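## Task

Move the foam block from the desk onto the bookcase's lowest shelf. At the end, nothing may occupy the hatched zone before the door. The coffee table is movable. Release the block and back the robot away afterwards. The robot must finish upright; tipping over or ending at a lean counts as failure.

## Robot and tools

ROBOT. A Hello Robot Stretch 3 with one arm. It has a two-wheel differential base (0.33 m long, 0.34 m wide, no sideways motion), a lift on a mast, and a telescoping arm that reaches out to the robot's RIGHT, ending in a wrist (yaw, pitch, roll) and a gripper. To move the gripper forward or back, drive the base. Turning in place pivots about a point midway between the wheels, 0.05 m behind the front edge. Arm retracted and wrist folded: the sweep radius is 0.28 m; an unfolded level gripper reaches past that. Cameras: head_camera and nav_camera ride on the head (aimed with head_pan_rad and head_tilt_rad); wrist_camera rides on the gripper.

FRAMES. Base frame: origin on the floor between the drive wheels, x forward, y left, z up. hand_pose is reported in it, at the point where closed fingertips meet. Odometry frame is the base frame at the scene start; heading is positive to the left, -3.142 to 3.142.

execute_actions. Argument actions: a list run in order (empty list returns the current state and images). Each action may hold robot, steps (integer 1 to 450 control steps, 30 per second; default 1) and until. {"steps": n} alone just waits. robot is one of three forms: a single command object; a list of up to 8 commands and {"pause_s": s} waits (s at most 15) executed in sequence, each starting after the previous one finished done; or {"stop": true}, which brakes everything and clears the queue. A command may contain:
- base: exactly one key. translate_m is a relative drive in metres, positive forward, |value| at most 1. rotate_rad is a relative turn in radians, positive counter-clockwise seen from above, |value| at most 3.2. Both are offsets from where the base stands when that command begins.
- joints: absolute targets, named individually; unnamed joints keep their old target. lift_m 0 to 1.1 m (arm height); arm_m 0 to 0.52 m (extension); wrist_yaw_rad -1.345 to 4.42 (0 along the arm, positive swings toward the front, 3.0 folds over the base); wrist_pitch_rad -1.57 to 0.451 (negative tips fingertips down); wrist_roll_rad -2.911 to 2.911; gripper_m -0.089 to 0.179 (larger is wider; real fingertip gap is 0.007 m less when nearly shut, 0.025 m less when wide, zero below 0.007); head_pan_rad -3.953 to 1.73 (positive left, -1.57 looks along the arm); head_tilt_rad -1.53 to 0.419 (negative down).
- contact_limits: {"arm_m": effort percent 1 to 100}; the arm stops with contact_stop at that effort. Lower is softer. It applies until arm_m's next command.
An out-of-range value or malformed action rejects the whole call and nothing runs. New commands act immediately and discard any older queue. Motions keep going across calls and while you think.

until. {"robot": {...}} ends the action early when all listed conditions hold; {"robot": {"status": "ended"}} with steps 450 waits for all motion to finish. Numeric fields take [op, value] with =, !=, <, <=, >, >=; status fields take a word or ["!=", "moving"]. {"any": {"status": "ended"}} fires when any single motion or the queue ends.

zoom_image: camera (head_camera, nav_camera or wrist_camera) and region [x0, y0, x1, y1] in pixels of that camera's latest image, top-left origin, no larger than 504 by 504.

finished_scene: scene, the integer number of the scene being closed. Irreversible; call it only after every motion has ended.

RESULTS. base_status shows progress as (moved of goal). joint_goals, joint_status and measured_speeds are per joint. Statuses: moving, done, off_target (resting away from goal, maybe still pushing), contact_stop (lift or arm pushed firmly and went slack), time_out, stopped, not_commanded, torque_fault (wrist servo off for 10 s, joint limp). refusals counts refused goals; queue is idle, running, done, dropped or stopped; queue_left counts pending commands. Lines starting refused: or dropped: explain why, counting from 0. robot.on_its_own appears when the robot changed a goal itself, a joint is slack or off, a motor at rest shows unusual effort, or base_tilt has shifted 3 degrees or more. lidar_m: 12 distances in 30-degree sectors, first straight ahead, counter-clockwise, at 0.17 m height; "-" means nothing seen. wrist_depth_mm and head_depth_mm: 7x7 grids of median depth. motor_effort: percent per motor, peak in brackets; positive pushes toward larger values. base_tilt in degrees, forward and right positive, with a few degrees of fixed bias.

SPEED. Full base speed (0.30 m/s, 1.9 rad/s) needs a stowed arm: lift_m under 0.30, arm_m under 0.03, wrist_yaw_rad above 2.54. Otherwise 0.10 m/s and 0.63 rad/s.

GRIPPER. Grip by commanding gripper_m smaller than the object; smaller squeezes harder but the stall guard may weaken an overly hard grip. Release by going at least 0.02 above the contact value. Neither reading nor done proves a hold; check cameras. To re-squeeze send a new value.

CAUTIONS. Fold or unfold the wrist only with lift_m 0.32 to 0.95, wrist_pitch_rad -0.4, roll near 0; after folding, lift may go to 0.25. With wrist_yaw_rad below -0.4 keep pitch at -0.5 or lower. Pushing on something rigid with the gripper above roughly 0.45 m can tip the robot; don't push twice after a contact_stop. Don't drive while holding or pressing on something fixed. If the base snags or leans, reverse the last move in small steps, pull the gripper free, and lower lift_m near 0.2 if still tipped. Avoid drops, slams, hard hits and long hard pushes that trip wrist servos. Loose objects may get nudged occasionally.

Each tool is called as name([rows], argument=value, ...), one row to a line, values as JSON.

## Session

execute_actions(actions=[])

Scene clock: 0.00 s.
robot.base_odometry: x=+0.000 y=+0.000 heading=+0.000 (m, m, rad; robot's odometry frame)
robot.turned_by_wheels: +0.000 (rad since the last result)
robot.turned_by_imu: +0.000 (rad since the last result)
robot.base_tilt: forward=-1.1 right=-0.9 (deg)
robot.lidar_m: 1.89 2.60 2.41 1.97 1.66 1.66 1.88 1.87 1.79 2.48 2.12 1.46
robot.head_depth_mm: 1816 2200 2175 2176 2163 2154 1566 / 1850 2393 2393 2345 2323 2281 1629 / 1846 2554 2592 2602 2544 2457 1807 / 1850 2805 2871 2838 2796 2782 1871 / 1878 2821 3249 3188 3148 3048 2333 / 1875 2809 3160 3194 3183 3130 2329 / 1740 2726 2879 2862 2898 2892 2276
robot.base_status: not_commanded
robot.joint_positions: lift_m=+0.591 arm_m=+0.002 wrist_yaw_rad=+2.949 wrist_pitch_rad=-0.519 wrist_roll_rad=-0.015 gripper_m=+0.037 head_pan_rad=+0.011 head_tilt_rad=+0.003
robot.joint_goals: lift_m=+0.591 arm_m=+0.002 wrist_yaw_rad=+2.949 wrist_pitch_rad=-0.519 wrist_roll_rad=-0.015 gripper_m=+0.037 head_pan_rad=+0.011 head_tilt_rad=+0.003
robot.joint_status: lift_m=not_commanded arm_m=not_commanded wrist_yaw_rad=not_commanded wrist_pitch_rad=not_commanded wrist_roll_rad=not_commanded gripper_m=not_commanded head_pan_rad=not_commanded head_tilt_rad=not_commanded
robot.measured_speeds: translate_m=+0.000 rotate_rad=+0.000 lift_m=+0.000 arm_m=+0.000 wrist_yaw_rad=+0.000 wrist_pitch_rad=+0.000 wrist_roll_rad=+0.000 head_pan_rad=+0.000 head_tilt_rad=+0.000
robot: refusals=0 queue=idle queue_left=0
robot.motor_effort: left_wheel=+0 right_wheel=+1 lift_m=+32 arm_m=+0 wrist_yaw_rad=+0 wrist_pitch_rad=+7 wrist_roll_rad=+0 gripper_m=+1 head_pan_rad=+0 head_tilt_rad=+2 (%)
robot.hand_pose: x=+0.0190 y=+0.0597 z=+0.5814 quat_wxyz=(+0.246, +0.692, +0.117, +0.668) (m; robot's base frame)
robot.wrist_depth_mm: - - - - - - - / - - - - - - - / - - - - - - - / - - - - - - - / 910 903 - 867 882 864 841 / 790 788 - 762 736 752 746 / 692 682 665 686 667 668 652
pictures: head_camera (sideways: a quarter turn clockwise sets it upright), nav_camera (sideways: a quarter turn counterclockwise sets it upright), wrist_camera
Images, in order (width x height): head_camera 896x504, nav_camera 672x504, wrist_camera 644x364.

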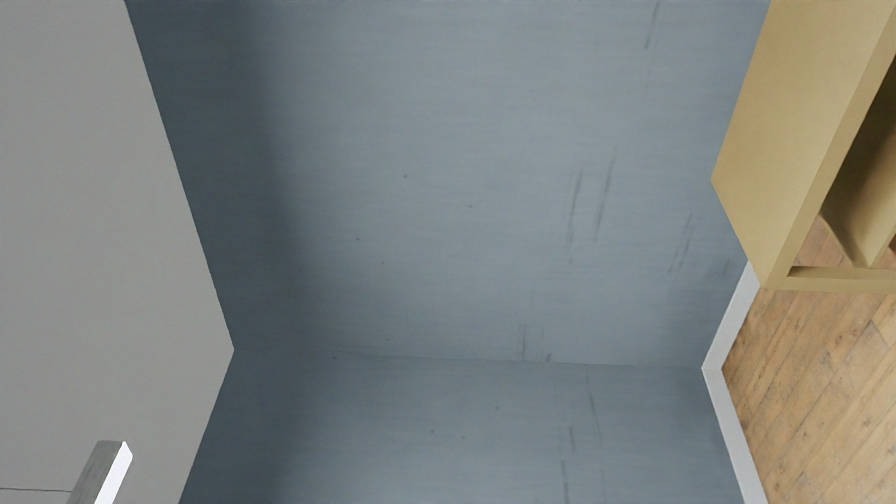

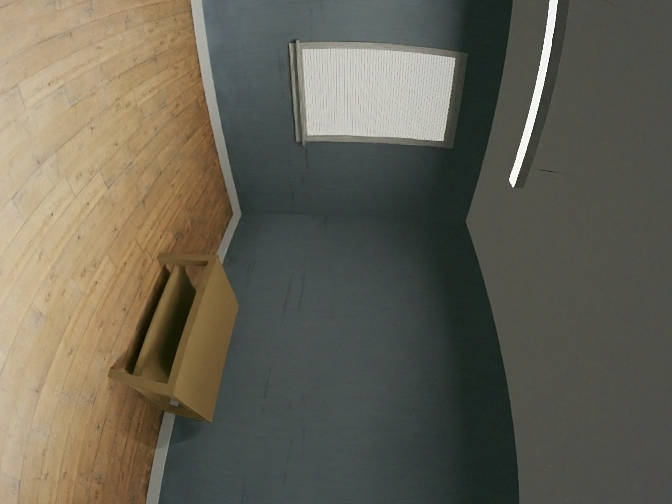

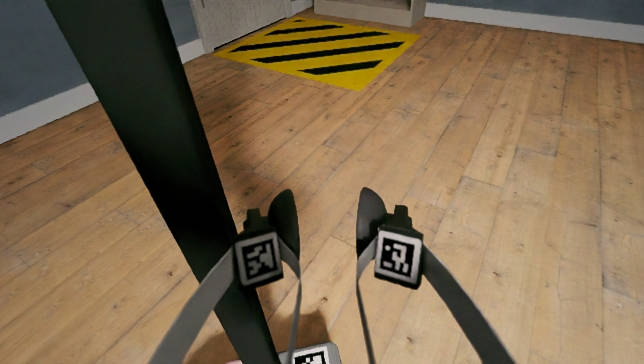

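execute_actions([
  {"robot":{"joints":{"head_pan_rad":1.7,"head_tilt_rad":-0.4}},"steps":90,"until":{"robot":{"status":"ended"}}},
])

execute_actions([
  {"robot":{"joints":{"head_pan_rad":-1.2}},"steps":120,"until":{"robot":{"status":"ended"}}},
])

Scene clock: 4.67 s.
robot.base_odometry: x=+0.000 y=+0.000 heading=+0.000 (m, m, rad; robot's odometry frame)
robot.turned_by_wheels: +0.000 (rad since the last result)
robot.turned_by_imu: -0.001 (rad since the last result)
robot.base_tilt: forward=-1.1 right=-0.8 (deg)
robot.lidar_m: 1.89 2.60 2.41 1.97 1.67 1.66 1.89 1.87 1.79 2.48 2.12 1.46
robot.head_depth_mm: 2519 2695 2745 2840 2447 1818 1453 / 2263 2456 2733 2963 2402 1811 1446 / 2054 2207 2441 2667 2426 1791 1439 / 1882 2030 2192 2361 2388 1787 1430 / 1745 1862 2003 2165 2264 1791 1430 / 1606 1719 1838 1976 2077 1768 1414 / 1509 1596 1714 1853 1992 1808 -
robot.base_status: not_commanded
robot.joint_positions: lift_m=+0.591 arm_m=+0.002 wrist_yaw_rad=+2.949 wrist_pitch_rad=-0.519 wrist_roll_rad=-0.015 gripper_m=+0.037 head_pan_rad=+1.693 head_tilt_rad=-0.395
robot.joint_goals: lift_m=+0.591 arm_m=+0.002 wrist_yaw_rad=+2.949 wrist_pitch_rad=-0.519 wrist_roll_rad=-0.015 gripper_m=+0.037 head_pan_rad=+1.700 head_tilt_rad=-0.400
robot.joint_status: lift_m=not_commanded arm_m=not_commanded wrist_yaw_rad=not_commanded wrist_pitch_rad=not_commanded wrist_roll_rad=not_commanded gripper_m=not_commanded head_pan_rad=done head_tilt_rad=done
robot.measured_speeds: translate_m=+0.000 rotate_rad=+0.000 lift_m=+0.000 arm_m=+0.000 wrist_yaw_rad=+0.000 wrist_pitch_rad=+0.000 wrist_roll_rad=+0.000 head_pan_rad=+0.000 head_tilt_rad=+0.000
robot: refusals=0 queue=done queue_left=0
robot.motor_effort: left_wheel=+0(1) right_wheel=+1(0) lift_m=+32(32) arm_m=+0(0) wrist_yaw_rad=+0(0) wrist_pitch_rad=+6(6) wrist_roll_rad=+1(1) gripper_m=+0(0) head_pan_rad=+4(40) head_tilt_rad=-2(19) (%)
robot.hand_pose: x=+0.0190 y=+0.0597 z=+0.5814 quat_wxyz=(+0.246, +0.692, +0.117, +0.668) (m; robot's base frame)
robot.wrist_depth_mm: - - - - - - - / - - - - - - - / - - - - - - - / - - - - - - - / 902 911 - 874 900 858 856 / 794 788 - 765 729 748 749 / 693 691 674 675 665 667 657
pictures: head_camera (sideways: a quarter turn clockwise sets it upright), nav_camera (sideways: a quarter turn counterclockwise sets it upright), wrist_camera
Images, in order (width x height): head_camera 896x504, nav_camera 672x504, wrist_camera 644x364.

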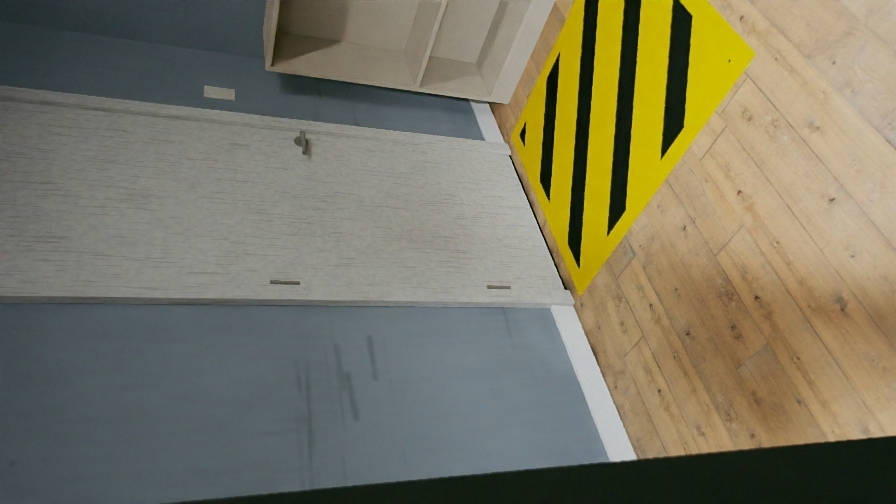

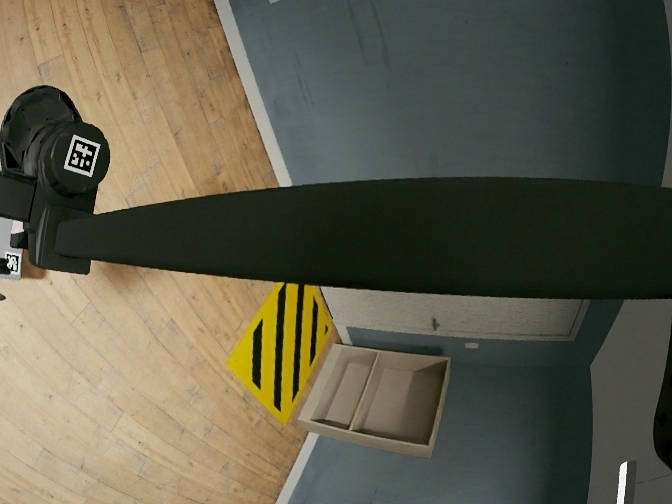

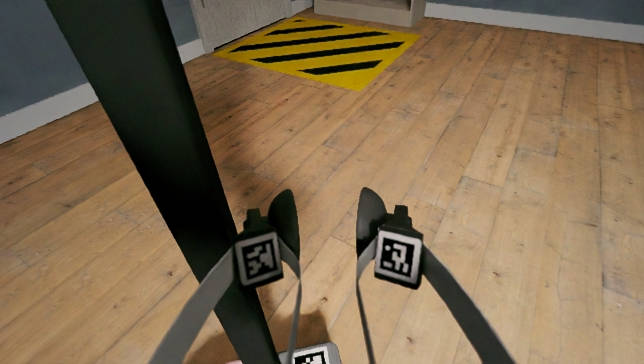

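Scene clock: 6.63 s.
robot.base_odometry: x=+0.000 y=+0.000 heading=+0.000 (m, m, rad; robot's odometry frame)
robot.turned_by_wheels: +0.000 (rad since the last result)
robot.turned_by_imu: -0.001 (rad since the last result)
robot.base_tilt: forward=-1.0 right=-0.8 (deg)
robot.lidar_m: 1.89 2.60 2.40 1.97 1.66 1.66 1.89 1.87 1.79 2.48 2.12 1.46
robot.head_depth_mm: 2387 2612 2805 2994 2446 1820 1445 / 2251 2457 2682 2899 2474 1825 1444 / 2133 2295 2518 2738 2431 1803 1439 / 2048 2186 2379 2579 2396 1782 1433 / 1942 2080 2235 2433 2388 1779 1421 / 1852 1961 2121 2283 2357 1752 1413 / 1771 1895 2009 2165 2237 1745 1406
robot.base_status: not_commanded
robot.joint_positions: lift_m=+0.591 arm_m=+0.002 wrist_yaw_rad=+2.949 wrist_pitch_rad=-0.519 wrist_roll_rad=-0.015 gripper_m=+0.037 head_pan_rad=-1.193 head_tilt_rad=-0.395
robot.joint_goals: lift_m=+0.591 arm_m=+0.002 wrist_yaw_rad=+2.949 wrist_pitch_rad=-0.519 wrist_roll_rad=-0.015 gripper_m=+0.037 head_pan_rad=-1.200 head_tilt_rad=-0.400
robot.joint_status: lift_m=not_commanded arm_m=not_commanded wrist_yaw_rad=not_commanded wrist_pitch_rad=not_commanded wrist_roll_rad=not_commanded gripper_m=not_commanded head_pan_rad=done head_tilt_rad=done
robot.measured_speeds: translate_m=+0.000 rotate_rad=+0.000 lift_m=+0.000 arm_m=+0.000 wrist_yaw_rad=+0.000 wrist_pitch_rad=+0.000 wrist_roll_rad=+0.000 head_pan_rad=+0.000 head_tilt_rad=+0.000
robot: refusals=0 queue=done queue_left=0
robot.motor_effort: left_wheel=+0(1) right_wheel=+1(0) lift_m=+32(32) arm_m=+0(0) wrist_yaw_rad=+0(0) wrist_pitch_rad=+6(6) wrist_roll_rad=+1(1) gripper_m=+0(0) head_pan_rad=-4(38) head_tilt_rad=-1(2) (%)
robot.hand_pose: x=+0.0190 y=+0.0597 z=+0.5814 quat_wxyz=(+0.246, +0.692, +0.117, +0.668) (m; robot's base frame)
robot.wrist_depth_mm: - - - - - - - / - - - - - - - / - - - - - - - / - - - - - - - / 933 882 - 879 886 850 853 / 798 799 - 775 745 737 744 / 697 687 660 679 674 665 652
pictures: head_camera (sideways: a quarter turn clockwise sets it upright), nav_camera (sideways: a quarter turn counterclockwise sets it upright), wrist_camera
Images, in order (width x height): head_camera 896x504, nav_camera 672x504, wrist_camera 644x364.

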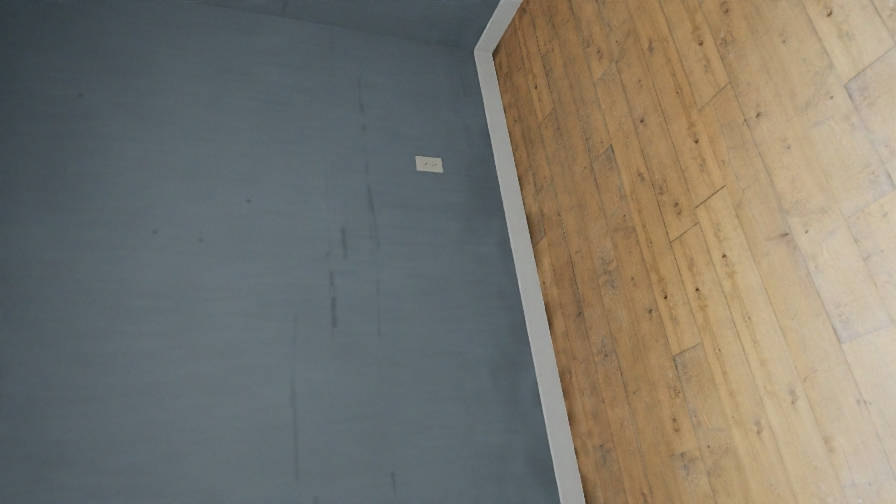

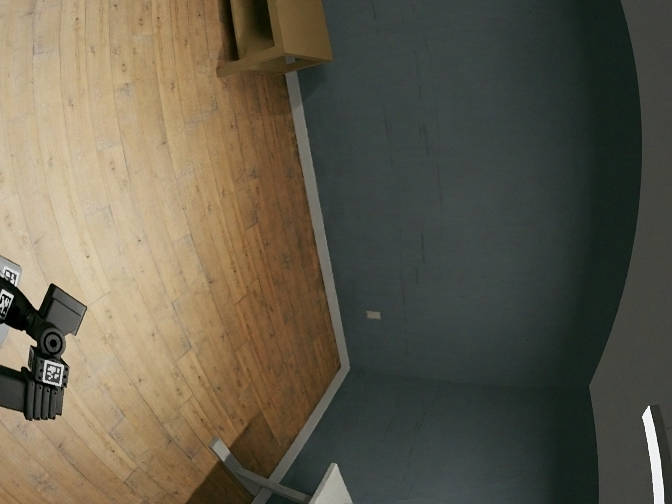

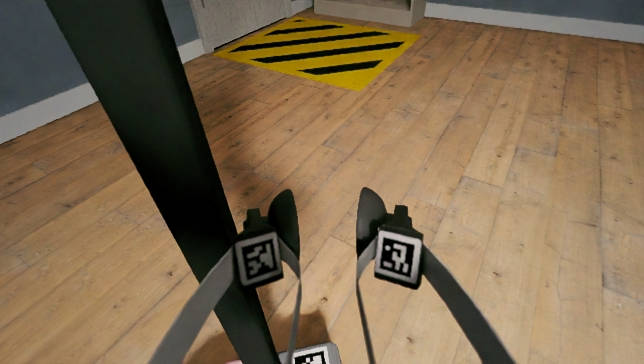

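execute_actions([
  {"robot":{"joints":{"head_pan_rad":-2.3}},"steps":120,"until":{"robot":{"status":"ended"}}},
])

Scene clock: 9.37 s.
robot.base_odometry: x=+0.000 y=+0.000 heading=+0.000 (m, m, rad; robot's odometry frame)
robot.turned_by_wheels: +0.000 (rad since the last result)
robot.turned_by_imu: -0.001 (rad since the last result)
robot.base_tilt: forward=-1.1 right=-0.8 (deg)
robot.lidar_m: 1.89 2.60 2.40 1.97 1.66 1.66 1.88 1.86 1.79 2.48 2.12 1.46
robot.head_depth_mm: 1878 2025 2173 1799 2186 1814 1447 / 1878 2018 2162 1935 2432 1825 1445 / 1896 2008 2171 1890 2427 1810 1434 / 1894 2016 2177 1869 2409 1797 1430 / 1880 2024 2181 1833 2377 1787 1418 / 1873 2021 2155 1809 2342 1772 1412 / 1887 2022 2146 1783 2141 1749 1399
robot.base_status: not_commanded
robot.joint_positions: lift_m=+0.591 arm_m=+0.002 wrist_yaw_rad=+2.949 wrist_pitch_rad=-0.519 wrist_roll_rad=-0.015 gripper_m=+0.037 head_pan_rad=-2.293 head_tilt_rad=-0.395
robot.joint_goals: lift_m=+0.591 arm_m=+0.002 wrist_yaw_rad=+2.949 wrist_pitch_rad=-0.519 wrist_roll_rad=-0.015 gripper_m=+0.037 head_pan_rad=-2.300 head_tilt_rad=-0.400
robot.joint_status: lift_m=not_commanded arm_m=not_commanded wrist_yaw_rad=not_commanded wrist_pitch_rad=not_commanded wrist_roll_rad=not_commanded gripper_m=not_commanded head_pan_rad=done head_tilt_rad=done
robot.measured_speeds: translate_m=+0.000 rotate_rad=+0.000 lift_m=+0.000 arm_m=+0.000 wrist_yaw_rad=+0.000 wrist_pitch_rad=+0.000 wrist_roll_rad=+0.000 head_pan_rad=+0.000 head_tilt_rad=+0.000
robot: refusals=0 queue=done queue_left=0
robot.motor_effort: left_wheel=+0(1) right_wheel=+0(1) lift_m=+32(32) arm_m=+0(0) wrist_yaw_rad=+0(0) wrist_pitch_rad=+6(7) wrist_roll_rad=+1(0) gripper_m=+0(1) head_pan_rad=-3(41) head_tilt_rad=-2(2) (%)
robot.hand_pose: x=+0.0190 y=+0.0597 z=+0.5814 quat_wxyz=(+0.246, +0.692, +0.117, +0.668) (m; robot's base frame)
robot.wrist_depth_mm: - - - - - - - / - - - - - - - / - - - - - - - / - - - - - - - / 906 883 - 885 902 858 851 / 805 775 - 755 731 747 739 / 708 687 671 673 672 662 651
pictures: head_camera (sideways: a quarter turn clockwise sets it upright), nav_camera (sideways: a quarter turn counterclockwise sets it upright), wrist_camera
Images, in order (width x height): head_camera 896x504, nav_camera 672x504, wrist_camera 644x364.

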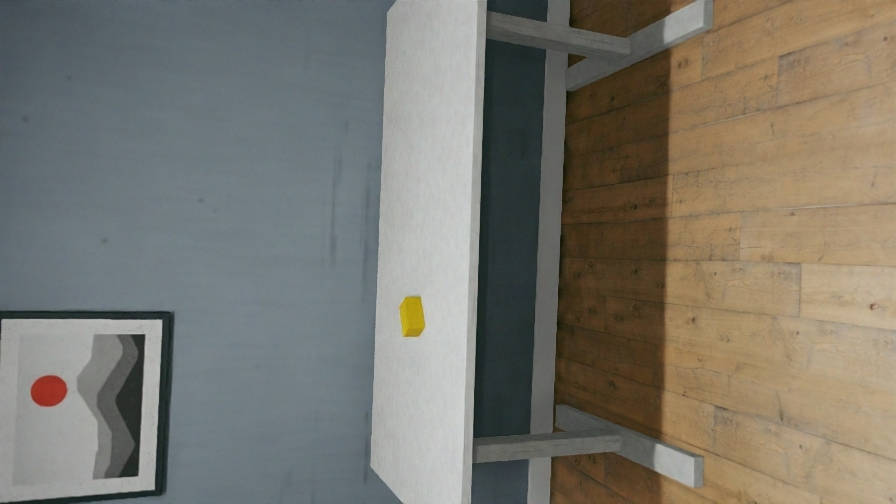

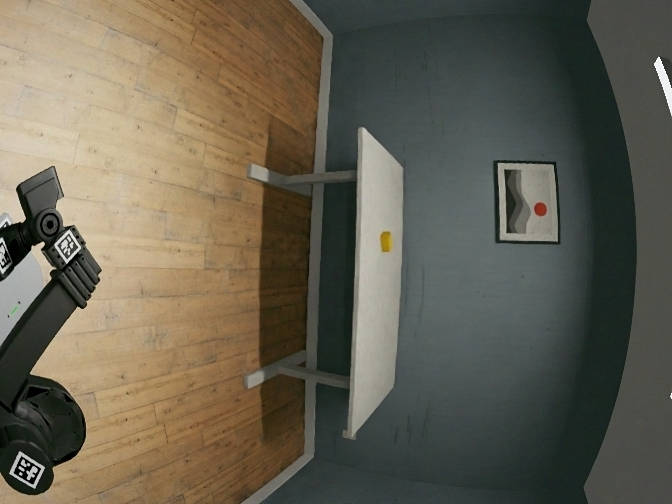

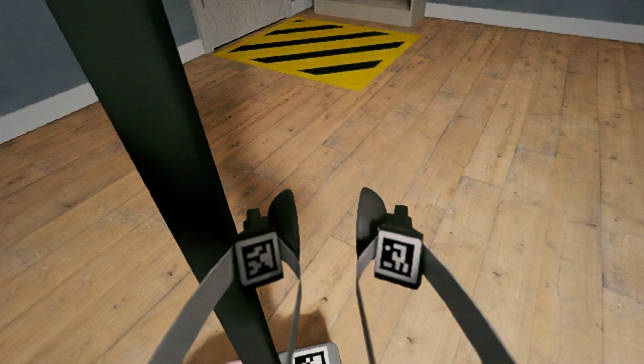

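execute_actions([
  {"robot":[{"joints":{"lift_m":0.25,"head_pan_rad":-1.57,"head_tilt_rad":-0.5},"base":{"rotate_rad":-2.3}},{"base":{"translate_m":1.0}},{"base":{"translate_m":0.1},"joints":{"lift_m":0.9,"wrist_pitch_rad":-0.4}},{"base":{"rotate_rad":1.57}},{"base":{"translate_m":0.2},"joints":{"wrist_yaw_rad":0,"gripper_m":0.17}},{"joints":{"wrist_pitch_rad":0}}],"steps":450,"until":{"robot":{"status":"ended"}}},
  {"steps":450,"until":{"robot":{"status":"ended"}}},
])

Scene clock: 43.20 s.
robot.base_odometry: x=-0.584 y=-0.954 heading=-0.730 (m, m, rad; robot's odometry frame)
robot.turned_by_wheels: -0.730 (rad since the last result)
robot.turned_by_imu: -0.740 (rad since the last result)
robot.base_tilt: forward=-1.1 right=-0.9 (deg)
robot.lidar_m: 1.88 1.96 1.91 3.53 2.63 1.96 1.90 1.12 1.13 1.10 0.69 1.60
robot.head_depth_mm: 906 985 1080 1173 936 728 - / 910 989 1080 1163 966 723 - / 909 983 1081 1154 920 728 - / 887 985 1080 1157 909 - - / 907 986 1078 1158 908 712 581 / 911 991 1080 1165 937 702 582 / 911 990 1080 1158 895 702 577
robot.base_status: done (translate_m +0.2000 of +0.2000)
robot.joint_positions: lift_m=+0.900 arm_m=+0.002 wrist_yaw_rad=+0.003 wrist_pitch_rad=-0.023 wrist_roll_rad=-0.015 gripper_m=+0.170 head_pan_rad=-1.577 head_tilt_rad=-0.494
robot.joint_goals: lift_m=+0.900 arm_m=+0.002 wrist_yaw_rad=+0.000 wrist_pitch_rad=+0.000 wrist_roll_rad=-0.015 gripper_m=+0.170 head_pan_rad=-1.570 head_tilt_rad=-0.500
robot.joint_status: lift_m=done arm_m=not_commanded wrist_yaw_rad=done wrist_pitch_rad=done wrist_roll_rad=not_commanded gripper_m=done head_pan_rad=done head_tilt_rad=done
robot.measured_speeds: translate_m=+0.000 rotate_rad=+0.000 lift_m=+0.000 arm_m=+0.000 wrist_yaw_rad=+0.000 wrist_pitch_rad=+0.000 wrist_roll_rad=+0.000 head_pan_rad=+0.000 head_tilt_rad=+0.000
robot: refusals=0 queue=done queue_left=0
robot.motor_effort: left_wheel=-2(10) right_wheel=+2(6) lift_m=+40(43) arm_m=+0(0) wrist_yaw_rad=-4(5) wrist_pitch_rad=+10(10) wrist_roll_rad=+0(0) gripper_m=+0(83) head_pan_rad=+5(39) head_tilt_rad=-1(10) (%)
robot.hand_pose: x=-0.0208 y=-0.4026 z=+1.0085 quat_wxyz=(+0.713, +0.009, -0.701, -0.007) (m; robot's base frame)
robot.wrist_depth_mm: 796 786 776 778 775 749 739 / 820 829 808 811 793 781 787 / 850 847 833 835 817 801 789 / 892 879 875 862 836 840 835 / 932 889 896 890 874 854 825 / 952 605 626 639 615 577 601 / 501 491 495 481 443 469 469
pictures: head_camera (sideways: a quarter turn clockwise sets it upright), nav_camera (sideways: a quarter turn counterclockwise sets it upright), wrist_camera
Images, in order (width x height): head_camera 896x504, nav_camera 672x504, wrist_camera 644x364.

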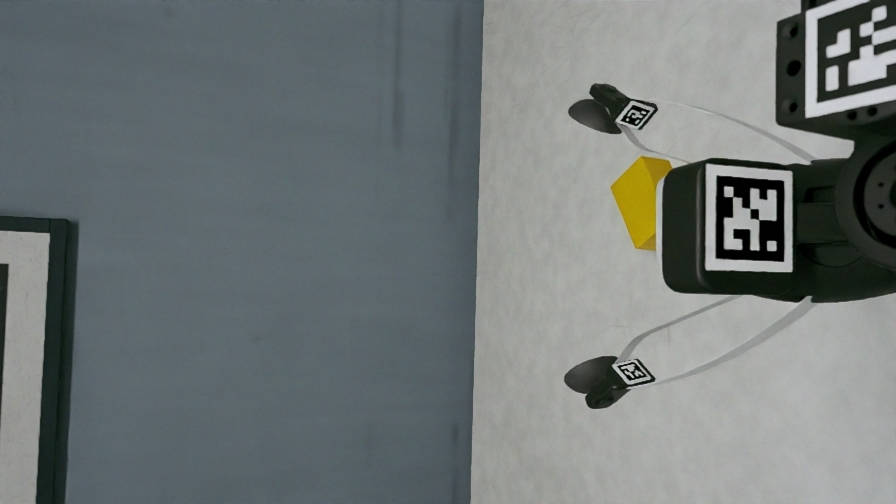

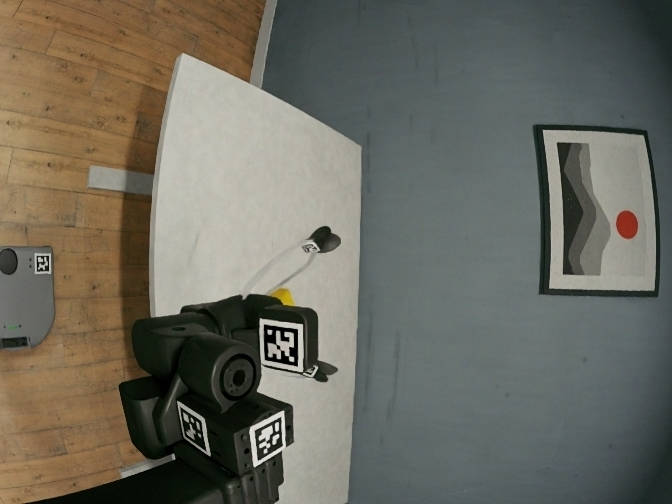

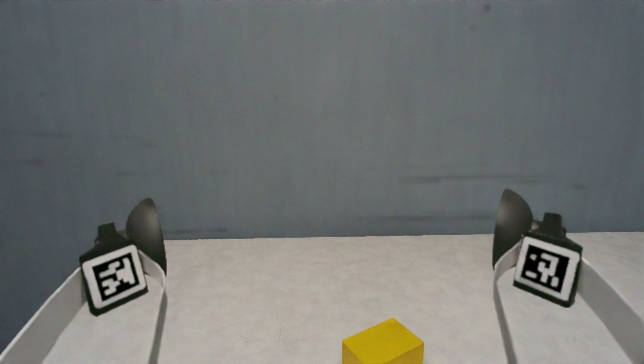

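execute_actions([
  {"robot":{"base":{"translate_m":-0.04},"joints":{"lift_m":0.67}},"steps":300,"until":{"robot":{"status":"ended"}}},
])

Scene clock: 49.77 s.
robot.base_odometry: x=-0.614 y=-0.927 heading=-0.730 (m, m, rad; robot's odometry frame)
robot.turned_by_wheels: +0.000 (rad since the last result)
robot.turned_by_imu: -0.002 (rad since the last result)
robot.base_tilt: forward=-1.1 right=-0.9 (deg)
robot.lidar_m: 1.91 2.01 1.93 3.52 2.58 1.92 1.86 1.09 1.13 1.09 0.70 1.59
robot.head_depth_mm: 912 985 1079 1166 938 726 596 / 908 984 1079 1158 930 723 591 / 910 991 1084 1152 923 720 591 / 898 984 1075 1153 916 712 587 / 908 985 1076 1159 906 708 583 / 904 984 1077 1157 898 705 580 / 907 988 1085 1160 892 701 576
robot.base_status: done (translate_m -0.0400 of -0.0400)
robot.joint_positions: lift_m=+0.670 arm_m=+0.002 wrist_yaw_rad=+0.002 wrist_pitch_rad=-0.021 wrist_roll_rad=-0.015 gripper_m=+0.170 head_pan_rad=-1.577 head_tilt_rad=-0.494
robot.joint_goals: lift_m=+0.670 arm_m=+0.002 wrist_yaw_rad=+0.000 wrist_pitch_rad=+0.000 wrist_roll_rad=-0.015 gripper_m=+0.170 head_pan_rad=-1.570 head_tilt_rad=-0.500
robot.joint_status: lift_m=done arm_m=not_commanded wrist_yaw_rad=done wrist_pitch_rad=done wrist_roll_rad=not_commanded gripper_m=done head_pan_rad=done head_tilt_rad=done
robot.measured_speeds: translate_m=+0.000 rotate_rad=+0.000 lift_m=+0.000 arm_m=+0.000 wrist_yaw_rad=+0.000 wrist_pitch_rad=+0.000 wrist_roll_rad=+0.000 head_pan_rad=+0.000 head_tilt_rad=+0.000
robot: refusals=0 queue=done queue_left=0
robot.motor_effort: left_wheel=-1(6) right_wheel=+2(3) lift_m=+23(38) arm_m=+0(0) wrist_yaw_rad=-3(4) wrist_pitch_rad=+10(11) wrist_roll_rad=+1(0) gripper_m=+0(0) head_pan_rad=+3(4) head_tilt_rad=-2(2) (%)
robot.hand_pose: x=-0.0209 y=-0.4027 z=+0.7796 quat_wxyz=(+0.713, +0.009, -0.701, -0.007) (m; robot's base frame)
robot.wrist_depth_mm: 799 788 777 768 770 764 746 / 836 821 807 781 791 774 770 / 860 830 817 823 808 804 793 / 645 539 516 362 430 473 464 / 319 342 306 301 296 292 285 / 231 208 217 214 211 199 206 / 165 171 169 167 165 164 162
pictures: head_camera (sideways: a quarter turn clockwise sets it upright), nav_camera (sideways: a quarter turn counterclockwise sets it upright), wrist_camera
Images, in order (width x height): head_camera 896x504, nav_camera 672x504, wrist_camera 644x364.

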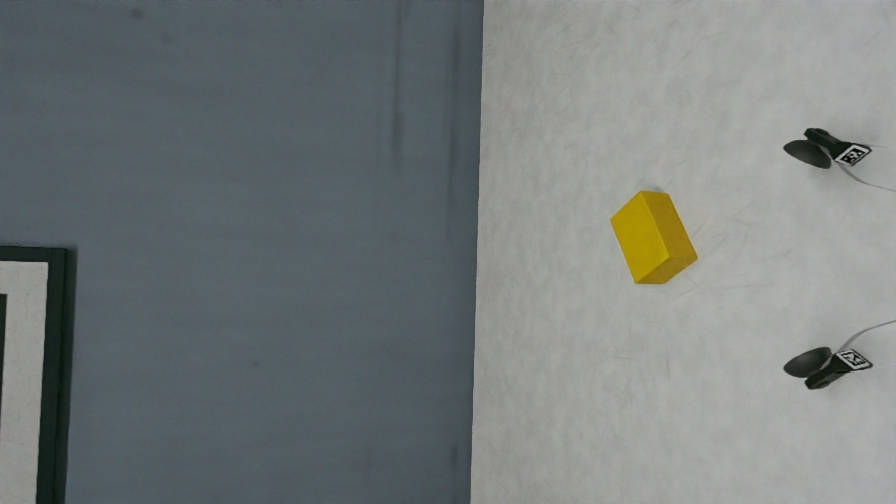

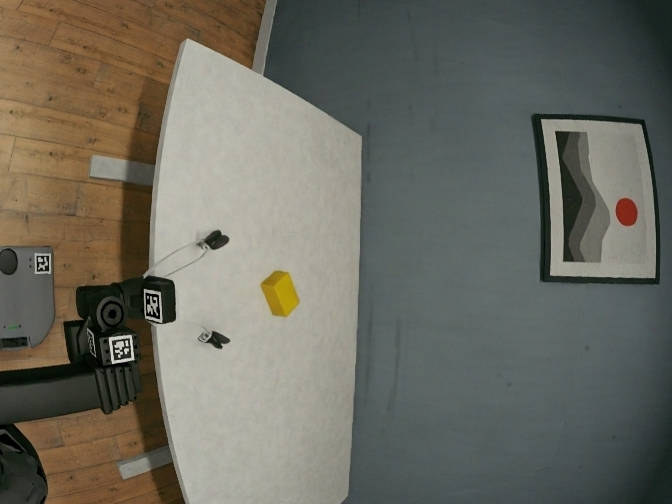

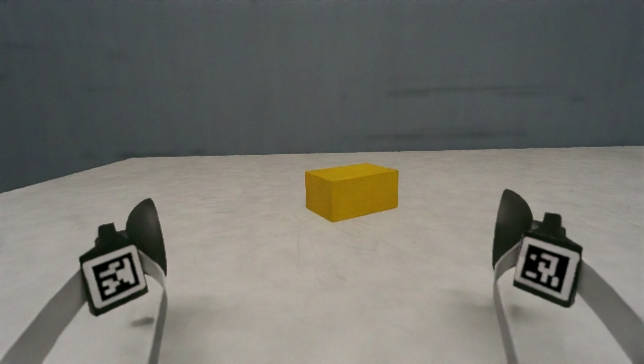

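execute_actions([
  {"robot":[{"joints":{"arm_m":0.17}},{"joints":{"gripper_m":0.02}}],"steps":300,"until":{"robot":{"status":"ended"}}},
])

Scene clock: 56.50 s.
robot.base_odometry: x=-0.614 y=-0.927 heading=-0.730 (m, m, rad; robot's odometry frame)
robot.turned_by_wheels: +0.000 (rad since the last result)
robot.turned_by_imu: -0.002 (rad since the last result)
robot.base_tilt: forward=-1.1 right=-0.9 (deg)
robot.lidar_m: 1.92 2.00 1.93 3.53 2.58 1.92 1.86 1.08 1.13 1.10 0.70 1.60
robot.head_depth_mm: 903 985 1078 1170 933 730 595 / 909 986 1078 1161 929 723 624 / 905 986 1080 1158 920 718 - / 897 987 1074 1159 915 718 - / 905 986 1079 1155 906 707 582 / 907 985 1079 1159 899 706 582 / 913 988 1079 1158 892 700 577
robot.base_status: done (translate_m -0.0400 of -0.0400)
robot.joint_positions: lift_m=+0.670 arm_m=+0.170 wrist_yaw_rad=+0.001 wrist_pitch_rad=-0.019 wrist_roll_rad=-0.015 gripper_m=+0.020 head_pan_rad=-1.577 head_tilt_rad=-0.494
robot.joint_goals: lift_m=+0.670 arm_m=+0.170 wrist_yaw_rad=+0.000 wrist_pitch_rad=+0.000 wrist_roll_rad=-0.015 gripper_m=+0.020 head_pan_rad=-1.570 head_tilt_rad=-0.500
robot.joint_status: lift_m=done arm_m=done wrist_yaw_rad=done wrist_pitch_rad=done wrist_roll_rad=not_commanded gripper_m=done head_pan_rad=done head_tilt_rad=done
robot.measured_speeds: translate_m=+0.000 rotate_rad=+0.000 lift_m=+0.000 arm_m=+0.000 wrist_yaw_rad=+0.000 wrist_pitch_rad=+0.000 wrist_roll_rad=+0.000 head_pan_rad=+0.000 head_tilt_rad=+0.000
robot: refusals=0 queue=done queue_left=0
robot.motor_effort: left_wheel=-2(1) right_wheel=+2(2) lift_m=+24(23) arm_m=+3(2) wrist_yaw_rad=-1(3) wrist_pitch_rad=+9(10) wrist_roll_rad=+1(1) gripper_m=-2(85) head_pan_rad=+4(4) head_tilt_rad=-2(2) (%)
robot.hand_pose: x=-0.0213 y=-0.5704 z=+0.7801 quat_wxyz=(+0.713, +0.007, -0.701, -0.007) (m; robot's base frame)
robot.wrist_depth_mm: 637 634 622 621 603 605 606 / 656 644 651 642 632 616 625 / 685 681 674 668 664 645 649 / 557 537 521 510 484 474 462 / 321 315 309 188 253 291 286 / 223 220 212 190 201 209 208 / 173 172 168 167 166 164 163
pictures: head_camera (sideways: a quarter turn clockwise sets it upright), nav_camera (sideways: a quarter turn counterclockwise sets it upright), wrist_camera
Images, in order (width x height): head_camera 896x504, nav_camera 672x504, wrist_camera 644x364.

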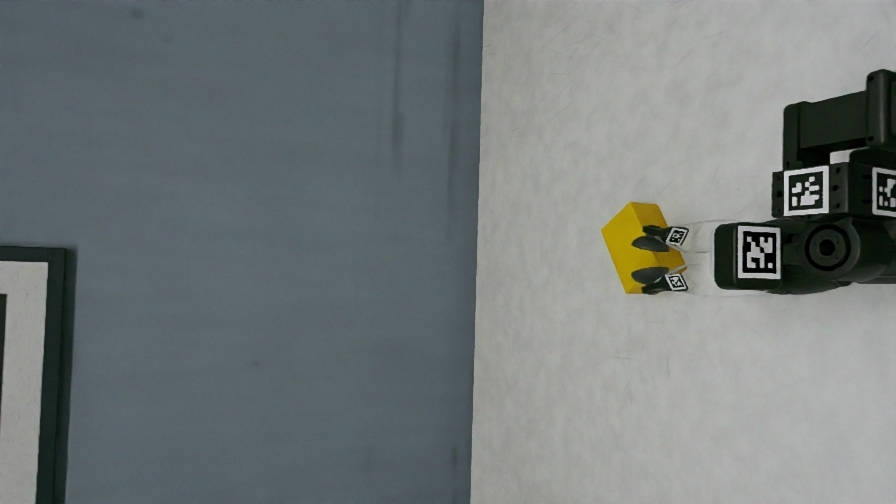

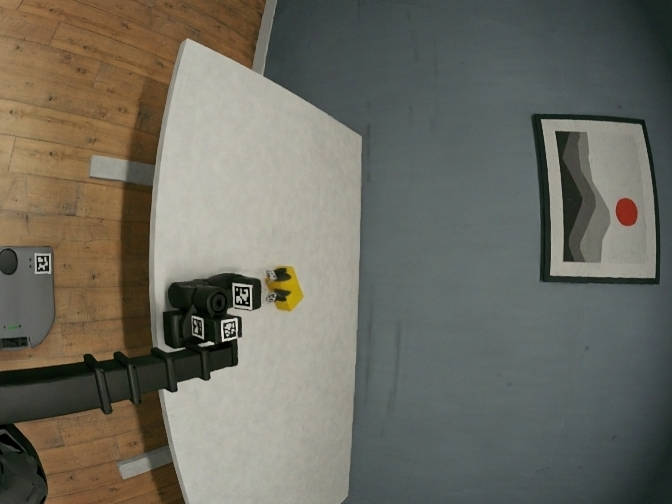

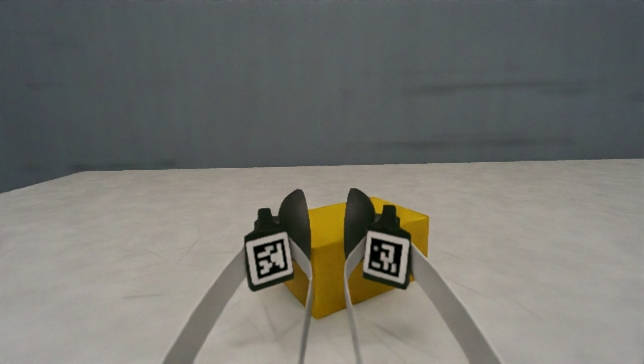

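execute_actions([
  {"robot":[{"joints":{"gripper_m":0.17}},{"joints":{"arm_m":0.08}},{"joints":{"lift_m":0.645}},{"joints":{"arm_m":0.17}},{"joints":{"gripper_m":0.02}}],"steps":400,"until":{"robot":{"status":"ended"}}},
])

Scene clock: 64.87 s.
robot.base_odometry: x=-0.614 y=-0.927 heading=-0.730 (m, m, rad; robot's odometry frame)
robot.turned_by_wheels: +0.000 (rad since the last result)
robot.turned_by_imu: -0.002 (rad since the last result)
robot.base_tilt: forward=-1.1 right=-0.9 (deg)
robot.lidar_m: 1.92 2.00 1.93 3.54 2.58 1.92 1.86 1.08 1.13 1.10 0.70 1.60
robot.head_depth_mm: 909 984 1081 1173 937 729 597 / 911 990 1081 1168 930 723 593 / 909 986 1084 1155 919 721 589 / 899 986 1079 1164 911 714 618 / 912 990 1075 1162 905 711 584 / 910 988 1078 1162 898 707 582 / 910 990 1080 1157 891 702 579
robot.base_status: done (translate_m -0.0400 of -0.0400)
robot.joint_positions: lift_m=+0.652 arm_m=+0.080 wrist_yaw_rad=+0.001 wrist_pitch_rad=+0.017 wrist_roll_rad=-0.015 gripper_m=+0.170 head_pan_rad=-1.577 head_tilt_rad=-0.495
robot.joint_goals: lift_m=+0.652 arm_m=+0.080 wrist_yaw_rad=+0.000 wrist_pitch_rad=+0.000 wrist_roll_rad=-0.015 gripper_m=+0.170 head_pan_rad=-1.570 head_tilt_rad=-0.500
robot.joint_status: lift_m=contact_stop arm_m=done wrist_yaw_rad=done wrist_pitch_rad=done wrist_roll_rad=not_commanded gripper_m=done head_pan_rad=done head_tilt_rad=done
robot.measured_speeds: translate_m=+0.000 rotate_rad=+0.001 lift_m=+0.003 arm_m=+0.000 wrist_yaw_rad=+0.030 wrist_pitch_rad=+0.144 wrist_roll_rad=+0.000 head_pan_rad=+0.000 head_tilt_rad=-0.024
robot: refusals=0 queue=dropped queue_left=0
robot.on_its_own: lift_m is slack since a contact_stop, until your next command for it (your +0.645 is given up)
robot.motor_effort: left_wheel=-2(2) right_wheel=+2(2) lift_m=+16(22) arm_m=+1(2) wrist_yaw_rad=-2(2) wrist_pitch_rad=-13(16) wrist_roll_rad=+0(0) gripper_m=+0(83) head_pan_rad=+4(5) head_tilt_rad=-2(2) (%)
robot.hand_pose: x=-0.0211 y=-0.4815 z=+0.7710 quat_wxyz=(+0.713, -0.005, -0.701, +0.006) (m; robot's base frame)
robot.wrist_depth_mm: 732 722 714 715 709 694 685 / 764 738 740 735 710 705 710 / 779 759 752 765 747 738 736 / 792 587 558 412 506 500 475 / 320 340 303 270 290 285 278 / 223 197 208 204 201 188 194 / 155 160 158 156 155 153 151
pictures: head_camera (sideways: a quarter turn clockwise sets it upright), nav_camera (sideways: a quarter turn counterclockwise sets it upright), wrist_camera
dropped: robot: command 2 of its queue: lift_m: contact_stop
Images, in order (width x height): head_camera 896x504, nav_camera 672x504, wrist_camera 644x364.

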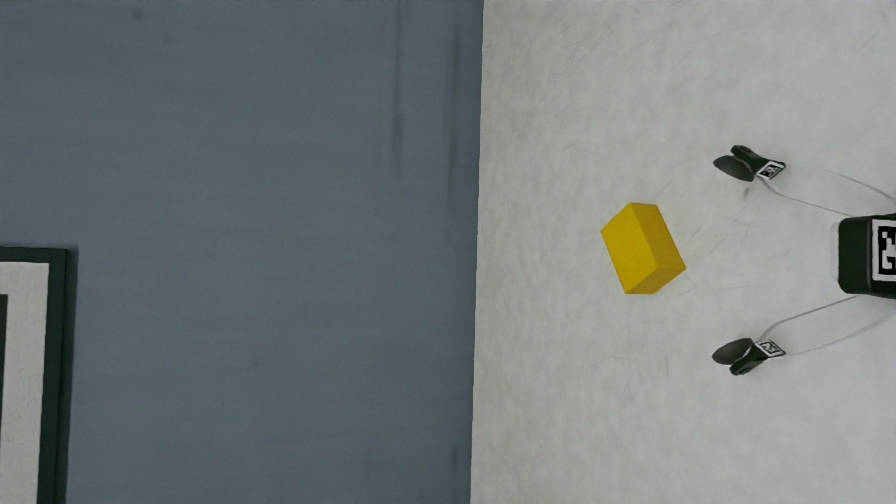

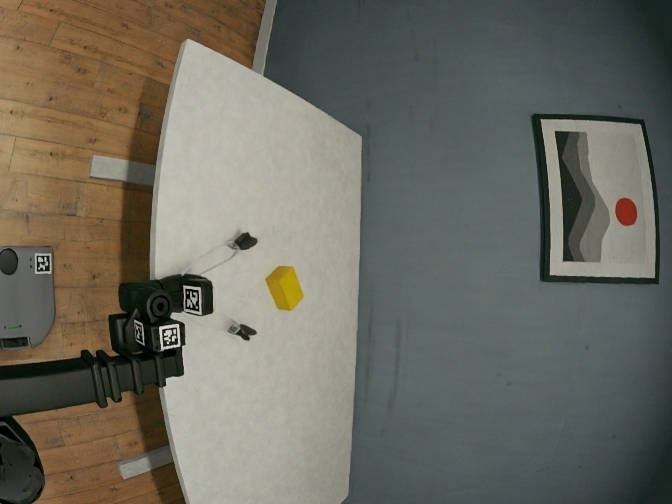

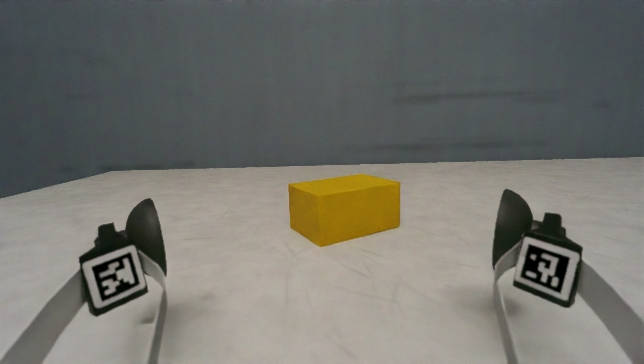

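execute_actions([
  {"robot":[{"joints":{"lift_m":0.657}},{"joints":{"arm_m":0.18}},{"joints":{"gripper_m":0.02}}],"steps":400,"until":{"robot":{"status":"ended"}}},
])

Scene clock: 71.57 s.
robot.base_odometry: x=-0.614 y=-0.927 heading=-0.730 (m, m, rad; robot's odometry frame)
robot.turned_by_wheels: +0.000 (rad since the last result)
robot.turned_by_imu: -0.002 (rad since the last result)
robot.base_tilt: forward=-1.1 right=-0.8 (deg)
robot.lidar_m: 1.92 2.00 1.94 3.52 2.58 1.92 1.86 1.08 1.13 1.09 0.70 1.60
robot.head_depth_mm: 905 989 1076 1176 932 726 595 / 908 984 1075 1165 924 719 617 / 910 986 1076 1161 919 718 - / 901 988 1081 1155 909 723 - / 907 985 1079 1160 904 709 583 / 909 986 1082 1161 899 706 580 / 912 990 1076 1158 888 703 577
robot.base_status: done (translate_m -0.0400 of -0.0400)
robot.joint_positions: lift_m=+0.657 arm_m=+0.180 wrist_yaw_rad=+0.001 wrist_pitch_rad=-0.016 wrist_roll_rad=-0.014 gripper_m=+0.020 head_pan_rad=-1.577 head_tilt_rad=-0.495
robot.joint_goals: lift_m=+0.657 arm_m=+0.180 wrist_yaw_rad=+0.000 wrist_pitch_rad=+0.000 wrist_roll_rad=-0.014 gripper_m=+0.020 head_pan_rad=-1.570 head_tilt_rad=-0.500
robot.joint_status: lift_m=done arm_m=done wrist_yaw_rad=done wrist_pitch_rad=done wrist_roll_rad=not_commanded gripper_m=done head_pan_rad=done head_tilt_rad=done
robot.measured_speeds: translate_m=+0.000 rotate_rad=+0.000 lift_m=+0.000 arm_m=+0.000 wrist_yaw_rad=+0.000 wrist_pitch_rad=+0.000 wrist_roll_rad=+0.000 head_pan_rad=+0.000 head_tilt_rad=+0.000
robot: refusals=0 queue=done queue_left=0
robot.motor_effort: left_wheel=+0(1) right_wheel=+1(4) lift_m=+39(38) arm_m=+3(4) wrist_yaw_rad=-1(1) wrist_pitch_rad=+8(9) wrist_roll_rad=+0(0) gripper_m=-1(84) head_pan_rad=+4(4) head_tilt_rad=-1(1) (%)
robot.hand_pose: x=-0.0213 y=-0.5805 z=+0.7672 quat_wxyz=(+0.712, +0.006, -0.702, -0.006) (m; robot's base frame)
robot.wrist_depth_mm: 624 613 620 609 611 600 596 / 653 644 629 633 626 621 615 / 681 664 659 656 646 641 625 / 501 485 466 458 433 423 410 / 287 280 275 178 244 258 253 / 200 196 185 182 180 186 184 / 153 152 150 149 147 146 144
pictures: head_camera (sideways: a quarter turn clockwise sets it upright), nav_camera (sideways: a quarter turn counterclockwise sets it upright), wrist_camera
Images, in order (width x height): head_camera 896x504, nav_camera 672x504, wrist_camera 644x364.

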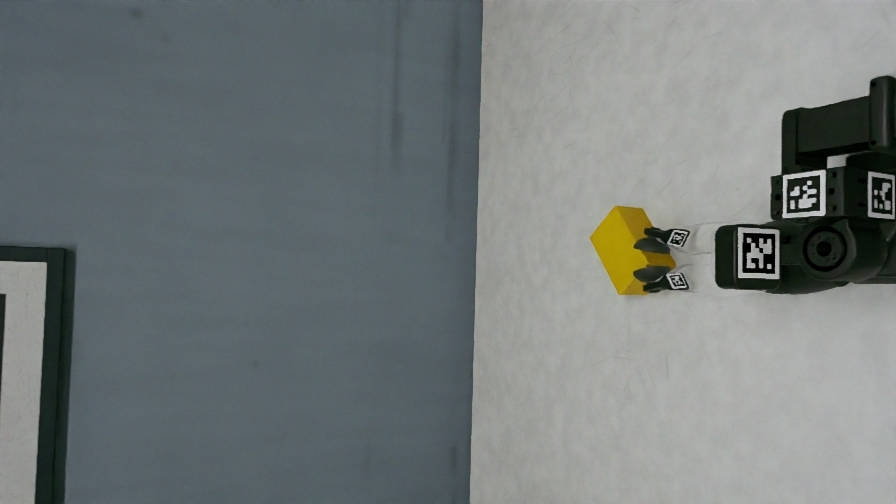

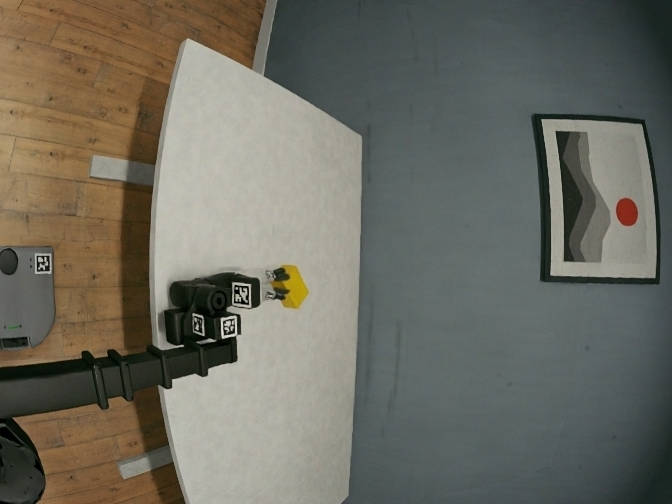

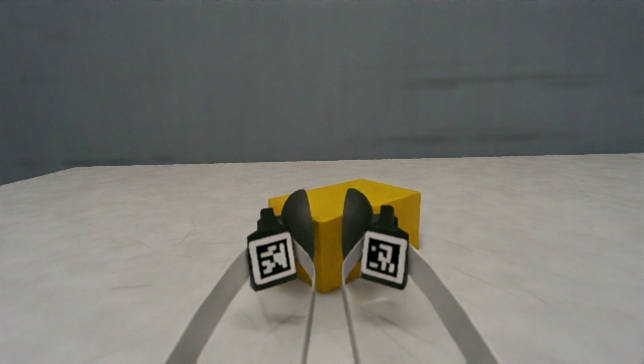

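execute_actions([
  {"robot":[{"joints":{"gripper_m":0.17}},{"joints":{"arm_m":0.245}},{"joints":{"gripper_m":0.02}}],"steps":400,"until":{"robot":{"status":"ended"}}},
])

Scene clock: 83.93 s.
robot.base_odometry: x=-0.614 y=-0.927 heading=-0.730 (m, m, rad; robot's odometry frame)
robot.turned_by_wheels: +0.000 (rad since the last result)
robot.turned_by_imu: -0.002 (rad since the last result)
robot.base_tilt: forward=-1.0 right=-0.8 (deg)
robot.lidar_m: 1.91 2.00 1.93 3.51 2.58 1.92 1.86 1.08 1.13 1.09 0.70 1.59
robot.head_depth_mm: 903 984 1075 1170 936 725 595 / 906 987 1078 1158 926 723 608 / 909 984 1082 1153 918 766 - / 901 985 1076 1159 947 - 550 / 911 988 1083 1161 904 709 584 / 907 987 1079 1157 898 705 579 / 909 983 1085 1157 890 699 578
robot.base_status: done (translate_m -0.0400 of -0.0400)
robot.joint_positions: lift_m=+0.657 arm_m=+0.245 wrist_yaw_rad=+0.000 wrist_pitch_rad=-0.016 wrist_roll_rad=-0.014 gripper_m=+0.021 head_pan_rad=-1.577 head_tilt_rad=-0.495
robot.joint_goals: lift_m=+0.657 arm_m=+0.245 wrist_yaw_rad=+0.000 wrist_pitch_rad=+0.000 wrist_roll_rad=-0.014 gripper_m=+0.020 head_pan_rad=-1.570 head_tilt_rad=-0.500
robot.joint_status: lift_m=done arm_m=done wrist_yaw_rad=done wrist_pitch_rad=done wrist_roll_rad=not_commanded gripper_m=done head_pan_rad=done head_tilt_rad=done
robot.measured_speeds: translate_m=+0.000 rotate_rad=+0.000 lift_m=+0.000 arm_m=+0.000 wrist_yaw_rad=+0.000 wrist_pitch_rad=+0.000 wrist_roll_rad=+0.000 head_pan_rad=+0.000 head_tilt_rad=+0.000
robot: refusals=0 queue=done queue_left=0
robot.motor_effort: left_wheel=-1(2) right_wheel=+1(2) lift_m=+39(40) arm_m=+2(3) wrist_yaw_rad=+1(1) wrist_pitch_rad=+7(8) wrist_roll_rad=+0(0) gripper_m=-11(89) head_pan_rad=+3(5) head_tilt_rad=-1(1) (%)
robot.hand_pose: x=-0.0215 y=-0.6455 z=+0.7673 quat_wxyz=(+0.712, +0.006, -0.702, -0.006) (m; robot's base frame)
robot.wrist_depth_mm: 570 568 564 552 550 544 533 / 585 584 584 569 564 559 552 / 612 608 601 595 583 576 585 / 495 481 479 452 440 420 409 / 284 279 275 173 284 259 254 / 201 197 183 176 179 187 184 / 154 153 150 148 148 146 144
pictures: head_camera (sideways: a quarter turn clockwise sets it upright), nav_camera (sideways: a quarter turn counterclockwise sets it upright), wrist_camera
Images, in order (width x height): head_camera 896x504, nav_camera 672x504, wrist_camera 644x364.

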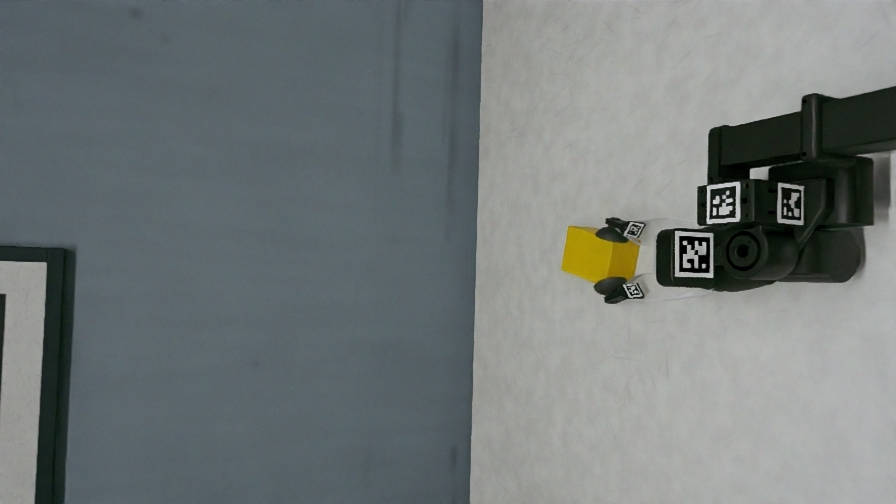

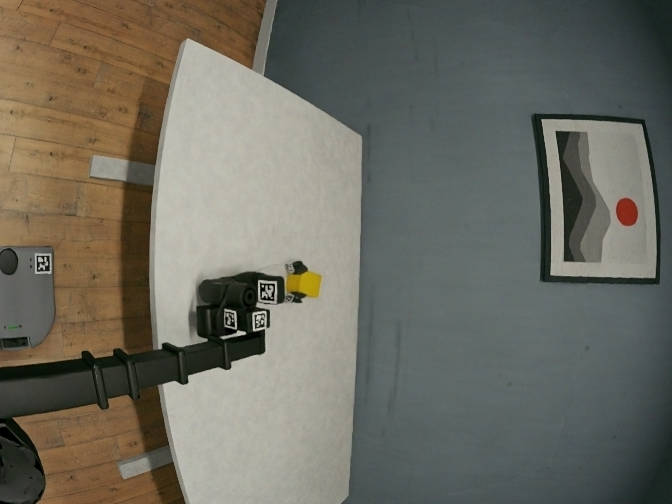

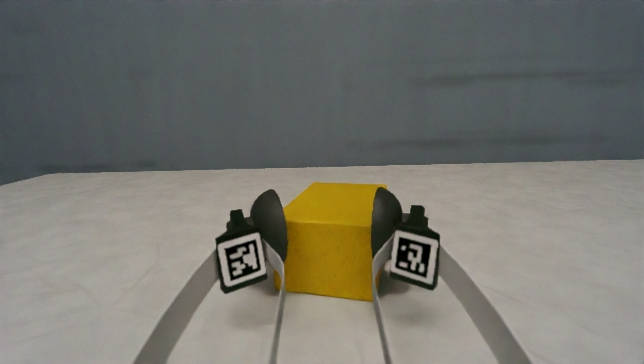

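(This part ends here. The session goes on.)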